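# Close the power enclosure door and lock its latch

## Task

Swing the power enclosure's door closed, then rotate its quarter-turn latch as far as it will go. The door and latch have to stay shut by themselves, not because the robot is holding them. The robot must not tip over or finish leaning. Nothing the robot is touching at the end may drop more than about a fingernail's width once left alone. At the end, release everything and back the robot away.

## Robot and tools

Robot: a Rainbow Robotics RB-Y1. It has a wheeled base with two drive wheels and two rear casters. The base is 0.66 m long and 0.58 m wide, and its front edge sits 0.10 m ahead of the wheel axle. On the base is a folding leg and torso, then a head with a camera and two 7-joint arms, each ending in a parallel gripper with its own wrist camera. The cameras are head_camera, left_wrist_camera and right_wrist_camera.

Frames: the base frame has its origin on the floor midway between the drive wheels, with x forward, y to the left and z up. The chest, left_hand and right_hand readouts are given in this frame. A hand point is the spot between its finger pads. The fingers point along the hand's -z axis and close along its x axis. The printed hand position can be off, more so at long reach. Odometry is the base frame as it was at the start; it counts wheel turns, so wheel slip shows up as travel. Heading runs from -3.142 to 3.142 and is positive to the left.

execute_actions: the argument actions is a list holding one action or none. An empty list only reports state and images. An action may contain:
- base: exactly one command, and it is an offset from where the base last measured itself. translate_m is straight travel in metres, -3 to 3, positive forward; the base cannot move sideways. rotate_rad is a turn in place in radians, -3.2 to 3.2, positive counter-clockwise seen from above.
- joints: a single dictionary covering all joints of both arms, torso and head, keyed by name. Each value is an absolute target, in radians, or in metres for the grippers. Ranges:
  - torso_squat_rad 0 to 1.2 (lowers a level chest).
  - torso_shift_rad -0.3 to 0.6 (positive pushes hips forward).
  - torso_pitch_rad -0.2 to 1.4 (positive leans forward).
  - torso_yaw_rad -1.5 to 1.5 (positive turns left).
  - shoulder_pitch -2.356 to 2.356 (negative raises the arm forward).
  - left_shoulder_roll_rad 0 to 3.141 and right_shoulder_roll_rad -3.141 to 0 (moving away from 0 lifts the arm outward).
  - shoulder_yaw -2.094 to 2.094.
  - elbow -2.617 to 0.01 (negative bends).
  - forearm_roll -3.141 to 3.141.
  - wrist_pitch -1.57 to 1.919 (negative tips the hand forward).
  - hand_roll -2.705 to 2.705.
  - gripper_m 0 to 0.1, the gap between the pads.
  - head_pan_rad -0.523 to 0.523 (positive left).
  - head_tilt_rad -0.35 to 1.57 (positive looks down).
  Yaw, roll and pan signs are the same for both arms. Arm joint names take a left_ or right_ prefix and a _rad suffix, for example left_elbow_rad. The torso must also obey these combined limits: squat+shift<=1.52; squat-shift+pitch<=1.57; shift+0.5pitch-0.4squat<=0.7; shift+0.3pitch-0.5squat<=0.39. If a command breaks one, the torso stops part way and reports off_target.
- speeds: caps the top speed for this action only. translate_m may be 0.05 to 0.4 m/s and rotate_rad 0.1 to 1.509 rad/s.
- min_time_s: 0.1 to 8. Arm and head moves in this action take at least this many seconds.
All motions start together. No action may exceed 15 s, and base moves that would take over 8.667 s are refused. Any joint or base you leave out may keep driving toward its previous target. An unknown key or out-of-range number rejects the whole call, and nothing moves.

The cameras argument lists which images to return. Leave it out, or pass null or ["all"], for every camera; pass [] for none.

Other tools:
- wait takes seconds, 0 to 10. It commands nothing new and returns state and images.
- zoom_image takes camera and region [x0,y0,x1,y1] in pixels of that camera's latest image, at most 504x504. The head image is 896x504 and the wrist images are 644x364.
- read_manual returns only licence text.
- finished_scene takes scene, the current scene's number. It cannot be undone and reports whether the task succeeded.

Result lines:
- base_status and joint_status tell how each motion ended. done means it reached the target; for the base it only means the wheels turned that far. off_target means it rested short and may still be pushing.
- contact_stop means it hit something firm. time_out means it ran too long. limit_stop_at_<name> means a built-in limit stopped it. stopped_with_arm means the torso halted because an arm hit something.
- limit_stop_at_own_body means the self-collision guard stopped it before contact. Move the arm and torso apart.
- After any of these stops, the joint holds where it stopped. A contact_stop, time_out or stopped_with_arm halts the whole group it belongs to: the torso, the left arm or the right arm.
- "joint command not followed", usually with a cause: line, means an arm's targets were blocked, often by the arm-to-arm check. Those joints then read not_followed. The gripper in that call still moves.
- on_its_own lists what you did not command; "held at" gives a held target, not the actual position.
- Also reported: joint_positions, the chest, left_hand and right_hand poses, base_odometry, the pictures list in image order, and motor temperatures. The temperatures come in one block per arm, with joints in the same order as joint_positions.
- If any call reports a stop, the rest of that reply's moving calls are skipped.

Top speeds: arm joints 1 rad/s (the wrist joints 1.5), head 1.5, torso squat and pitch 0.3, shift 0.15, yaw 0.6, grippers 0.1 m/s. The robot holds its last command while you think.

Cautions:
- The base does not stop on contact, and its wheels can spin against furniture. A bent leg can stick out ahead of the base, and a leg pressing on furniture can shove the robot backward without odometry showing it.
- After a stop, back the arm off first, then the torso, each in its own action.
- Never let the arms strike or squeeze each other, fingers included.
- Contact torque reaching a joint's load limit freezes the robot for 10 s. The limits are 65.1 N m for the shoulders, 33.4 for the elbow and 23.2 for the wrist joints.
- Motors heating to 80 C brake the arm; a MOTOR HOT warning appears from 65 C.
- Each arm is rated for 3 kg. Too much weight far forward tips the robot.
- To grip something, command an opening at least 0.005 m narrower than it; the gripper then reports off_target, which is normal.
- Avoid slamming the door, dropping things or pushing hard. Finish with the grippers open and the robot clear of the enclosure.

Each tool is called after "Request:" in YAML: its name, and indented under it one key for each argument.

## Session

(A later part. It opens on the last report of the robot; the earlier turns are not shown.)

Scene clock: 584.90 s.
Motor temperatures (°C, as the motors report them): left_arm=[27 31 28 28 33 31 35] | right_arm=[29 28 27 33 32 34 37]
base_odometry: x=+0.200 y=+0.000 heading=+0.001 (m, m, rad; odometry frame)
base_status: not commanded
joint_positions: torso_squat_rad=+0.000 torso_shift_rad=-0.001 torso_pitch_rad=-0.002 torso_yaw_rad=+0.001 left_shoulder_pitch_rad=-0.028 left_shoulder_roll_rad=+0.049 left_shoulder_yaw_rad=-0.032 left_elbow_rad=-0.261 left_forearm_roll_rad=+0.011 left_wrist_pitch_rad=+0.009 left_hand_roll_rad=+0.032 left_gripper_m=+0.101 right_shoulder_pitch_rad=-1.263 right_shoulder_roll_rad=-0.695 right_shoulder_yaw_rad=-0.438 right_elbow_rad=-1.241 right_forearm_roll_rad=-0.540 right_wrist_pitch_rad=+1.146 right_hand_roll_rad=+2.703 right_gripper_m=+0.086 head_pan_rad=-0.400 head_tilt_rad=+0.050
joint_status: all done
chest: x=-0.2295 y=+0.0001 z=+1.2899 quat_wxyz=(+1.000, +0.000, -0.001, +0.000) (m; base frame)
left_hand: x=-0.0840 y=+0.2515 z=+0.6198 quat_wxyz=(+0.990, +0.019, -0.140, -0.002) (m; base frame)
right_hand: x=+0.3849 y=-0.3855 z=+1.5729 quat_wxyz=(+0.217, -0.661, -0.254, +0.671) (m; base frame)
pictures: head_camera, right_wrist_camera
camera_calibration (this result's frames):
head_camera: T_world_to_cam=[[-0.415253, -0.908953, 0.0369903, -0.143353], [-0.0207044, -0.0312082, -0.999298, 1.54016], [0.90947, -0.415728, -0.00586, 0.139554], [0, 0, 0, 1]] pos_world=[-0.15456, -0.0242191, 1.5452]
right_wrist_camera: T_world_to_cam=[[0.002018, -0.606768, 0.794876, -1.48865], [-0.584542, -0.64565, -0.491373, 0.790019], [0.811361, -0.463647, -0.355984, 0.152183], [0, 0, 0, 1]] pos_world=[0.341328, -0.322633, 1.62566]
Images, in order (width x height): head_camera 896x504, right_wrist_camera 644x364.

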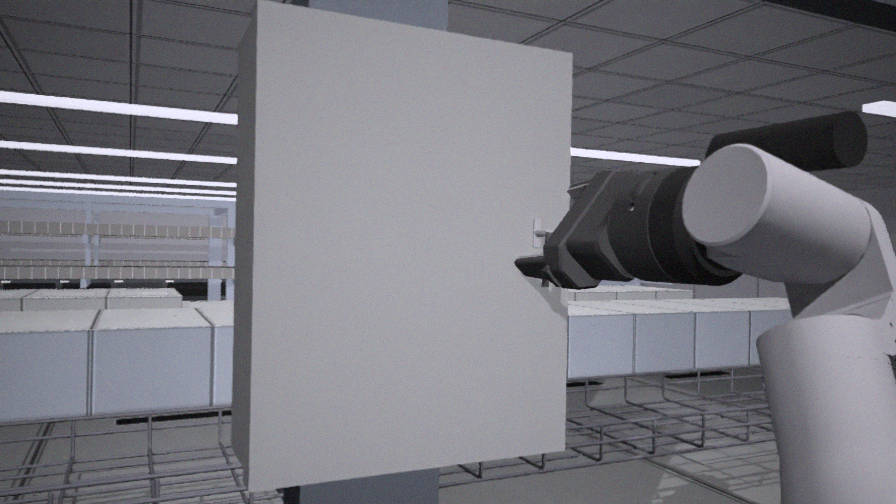

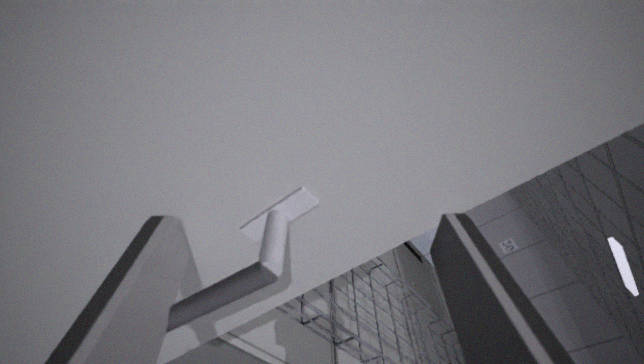

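Request:
execute_actions:
  actions:
    - {"joints": {"right_shoulder_pitch_rad": -1.2593, "right_shoulder_roll_rad": -0.7159, "right_shoulder_yaw_rad": -0.4433, "right_elbow_rad": -1.2224, "right_forearm_roll_rad": -0.5571, "right_wrist_pitch_rad": 1.1379}, "min_time_s": 0.6}
  cameras: ["head_camera", "right_wrist_camera"]

Scene clock: 594.33 s.
Motor temperatures (°C, as the motors report them): left_arm=[27 31 28 28 33 31 35] | right_arm=[28 29 27 32 33 35 37]
base_odometry: x=+0.200 y=+0.000 heading=+0.001 (m, m, rad; odometry frame)
base_status: not commanded
joint_positions: torso_squat_rad=+0.000 torso_shift_rad=-0.001 torso_pitch_rad=-0.002 torso_yaw_rad=+0.001 left_shoulder_pitch_rad=-0.028 left_shoulder_roll_rad=+0.049 left_shoulder_yaw_rad=-0.032 left_elbow_rad=-0.261 left_forearm_roll_rad=+0.011 left_wrist_pitch_rad=+0.009 left_hand_roll_rad=+0.032 left_gripper_m=+0.101 right_shoulder_pitch_rad=-1.261 right_shoulder_roll_rad=-0.709 right_shoulder_yaw_rad=-0.440 right_elbow_rad=-1.223 right_forearm_roll_rad=-0.560 right_wrist_pitch_rad=+1.139 right_hand_roll_rad=+2.703 right_gripper_m=+0.087 head_pan_rad=-0.400 head_tilt_rad=+0.050
joint_status: all done
chest: x=-0.2293 y=+0.0003 z=+1.2899 quat_wxyz=(+1.000, +0.000, -0.001, +0.001) (m; base frame)
left_hand: x=-0.0840 y=+0.2516 z=+0.6197 quat_wxyz=(+0.990, +0.019, -0.139, -0.002) (m; base frame)
right_hand: x=+0.3853 y=-0.3908 z=+1.5724 quat_wxyz=(+0.221, -0.659, -0.260, +0.670) (m; base frame)
pictures: head_camera, right_wrist_camera
camera_calibration (this result's frames):
head_camera: T_world_to_cam=[[-0.414932, -0.909084, 0.0373904, -0.143506], [-0.0210216, -0.0315054, -0.999282, 1.54008], [0.90961, -0.41542, -0.00603784, 0.139711], [0, 0, 0, 1]] pos_world=[-0.154253, -0.023899, 1.54519]
right_wrist_camera: T_world_to_cam=[[0.00455418, -0.617823, 0.786304, -1.4833], [-0.583401, -0.640268, -0.4997, 0.80132], [0.812172, -0.456455, -0.363355, 0.163317], [0, 0, 0, 1]] pos_world=[0.341604, -0.328813, 1.62609]
Images, in order (width x height): head_camera 896x504, right_wrist_camera 644x364.

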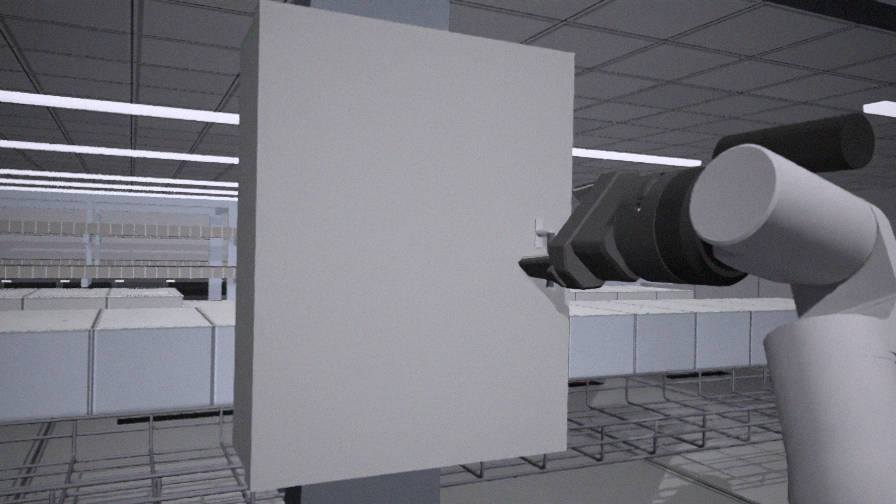

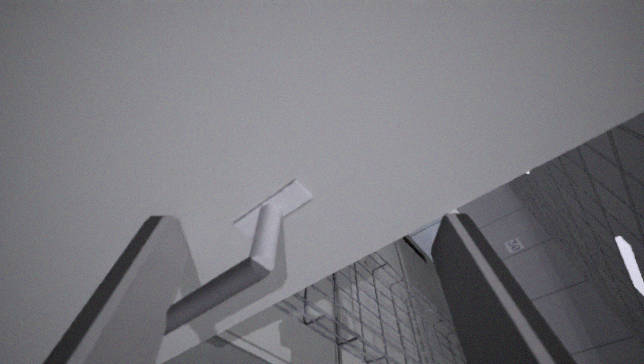

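Request:
execute_actions:
  actions:
    - {"joints": {"right_hand_roll_rad": 2.3}, "min_time_s": 0.5}
  cameras: ["right_wrist_camera"]

Request:
execute_actions:
  actions:
    - {"base": {"translate_m": -0.15}}
  cameras: ["head_camera", "right_wrist_camera"]

Scene clock: 601.87 s.
Motor temperatures (°C, as the motors report them): left_arm=[27 31 28 28 33 31 35] | right_arm=[28 30 27 32 34 36 37]
base_odometry: x=+0.200 y=+0.000 heading=+0.001 (m, m, rad; odometry frame)
base_status: not commanded
joint_positions: torso_squat_rad=+0.000 torso_shift_rad=-0.001 torso_pitch_rad=-0.001 torso_yaw_rad=+0.001 left_shoulder_pitch_rad=-0.028 left_shoulder_roll_rad=+0.049 left_shoulder_yaw_rad=-0.032 left_elbow_rad=-0.261 left_forearm_roll_rad=+0.011 left_wrist_pitch_rad=+0.009 left_hand_roll_rad=+0.032 left_gripper_m=+0.101 right_shoulder_pitch_rad=-1.259 right_shoulder_roll_rad=-0.715 right_shoulder_yaw_rad=-0.443 right_elbow_rad=-1.222 right_forearm_roll_rad=-0.557 right_wrist_pitch_rad=+1.138 right_hand_roll_rad=+2.300 right_gripper_m=+0.085 head_pan_rad=-0.400 head_tilt_rad=+0.050
joint_status: all done
chest: x=-0.2287 y=-0.0008 z=+1.2899 quat_wxyz=(+1.000, +0.000, +0.000, +0.000) (m; base frame)
left_hand: x=-0.0839 y=+0.2514 z=+0.6199 quat_wxyz=(+0.990, +0.019, -0.139, -0.002) (m; base frame)
right_hand: x=+0.3848 y=-0.3976 z=+1.5716 quat_wxyz=(+0.354, -0.596, -0.384, +0.610) (m; base frame)
pictures: right_wrist_camera
camera_calibration (this result's frames):
right_wrist_camera: T_world_to_cam=[[0.0117703, -0.876943, 0.48045, -1.112], [-0.600234, -0.390483, -0.698027, 1.2138], [0.799738, -0.280166, -0.530967, 0.498602], [0, 0, 0, 1]] pos_world=[0.342903, -0.361496, 1.64627]
Images, in order (width x height): right_wrist_camera 644x364.

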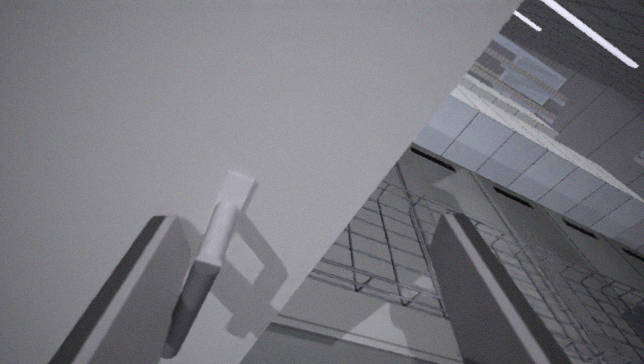

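Scene clock: 603.67 s.
Motor temperatures (°C, as the motors report them): left_arm=[27 31 28 28 33 31 35] | right_arm=[28 30 27 32 34 36 37]
base_odometry: x=+0.050 y=+0.000 heading=+0.001 (m, m, rad; odometry frame)
base_status: done
joint_positions: torso_squat_rad=+0.000 torso_shift_rad=-0.001 torso_pitch_rad=-0.001 torso_yaw_rad=+0.001 left_shoulder_pitch_rad=-0.027 left_shoulder_roll_rad=+0.049 left_shoulder_yaw_rad=-0.032 left_elbow_rad=-0.261 left_forearm_roll_rad=+0.011 left_wrist_pitch_rad=+0.009 left_hand_roll_rad=+0.032 left_gripper_m=+0.101 right_shoulder_pitch_rad=-1.259 right_shoulder_roll_rad=-0.716 right_shoulder_yaw_rad=-0.443 right_elbow_rad=-1.222 right_forearm_roll_rad=-0.557 right_wrist_pitch_rad=+1.138 right_hand_roll_rad=+2.300 right_gripper_m=+0.085 head_pan_rad=-0.400 head_tilt_rad=+0.050
joint_status: not commanded
chest: x=-0.2286 y=-0.0008 z=+1.2899 quat_wxyz=(+1.000, +0.001, +0.000, +0.000) (m; base frame)
left_hand: x=-0.0839 y=+0.2514 z=+0.6199 quat_wxyz=(+0.990, +0.019, -0.139, -0.002) (m; base frame)
right_hand: x=+0.3847 y=-0.3983 z=+1.5717 quat_wxyz=(+0.354, -0.596, -0.384, +0.610) (m; base frame)
pictures: head_camera, right_wrist_camera
camera_calibration (this result's frames):
head_camera: T_world_to_cam=[[-0.415566, -0.908838, 0.0363046, -0.142997], [-0.0221217, -0.0298035, -0.999311, 1.53985], [0.909294, -0.416083, -0.00771969, 0.140643], [0, 0, 0, 1]] pos_world=[-0.153247, -0.0255489, 1.54507]
right_wrist_camera: T_world_to_cam=[[0.0107227, -0.876992, 0.480385, -1.11215], [-0.600327, -0.389846, -0.698303, 1.21429], [0.799683, -0.280901, -0.530662, 0.49786], [0, 0, 0, 1]] pos_world=[0.342766, -0.362113, 1.6464]
Images, in order (width x height): head_camera 896x504, right_wrist_camera 644x364.

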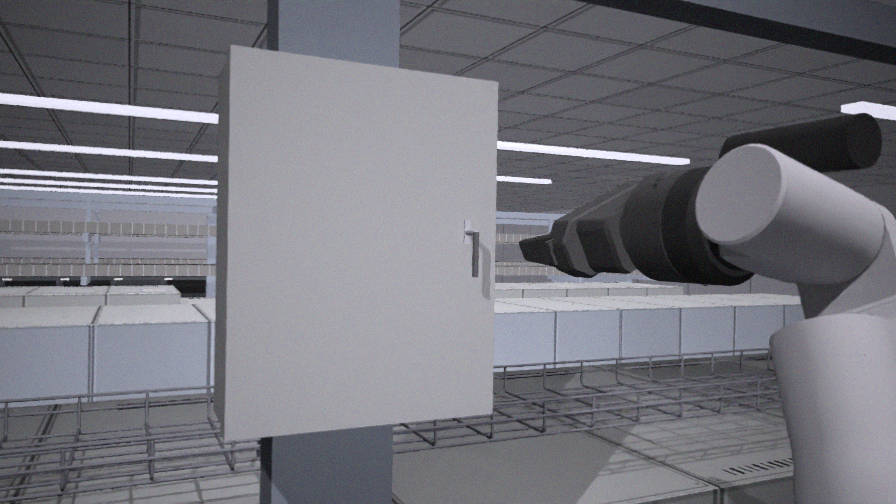

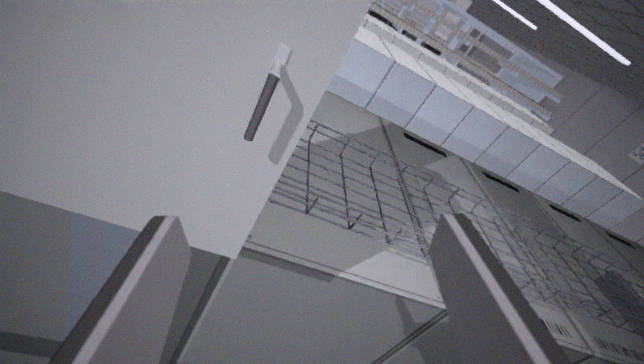

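Request:
zoom_image:
  camera: "head_camera"
  region: [420, 200, 530, 310]

Request:
zoom_image:
  camera: "head_camera"
  region: [200, 30, 520, 460]

Region (420, 200, 530, 310) of head_camera's 896x504 image, scaled by 4.582, with more detail than that image has.

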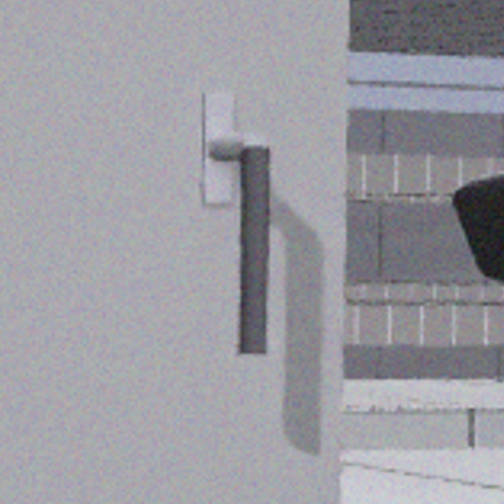

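Region (200, 30, 520, 460) of head_camera's 896x504 image, scaled by 1.172, with more detail than that image has; it fills the left 375 columns of this view, and the rest is white.

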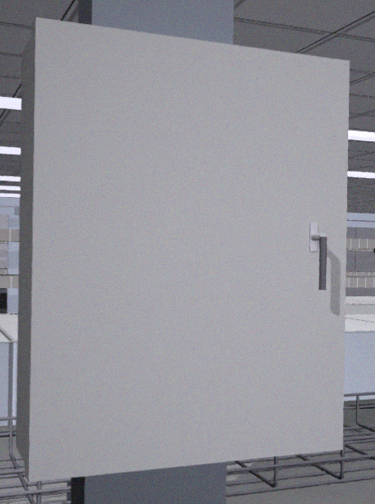

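Request:
finished_scene:
  scene: 1

The scene is finished: the task was done.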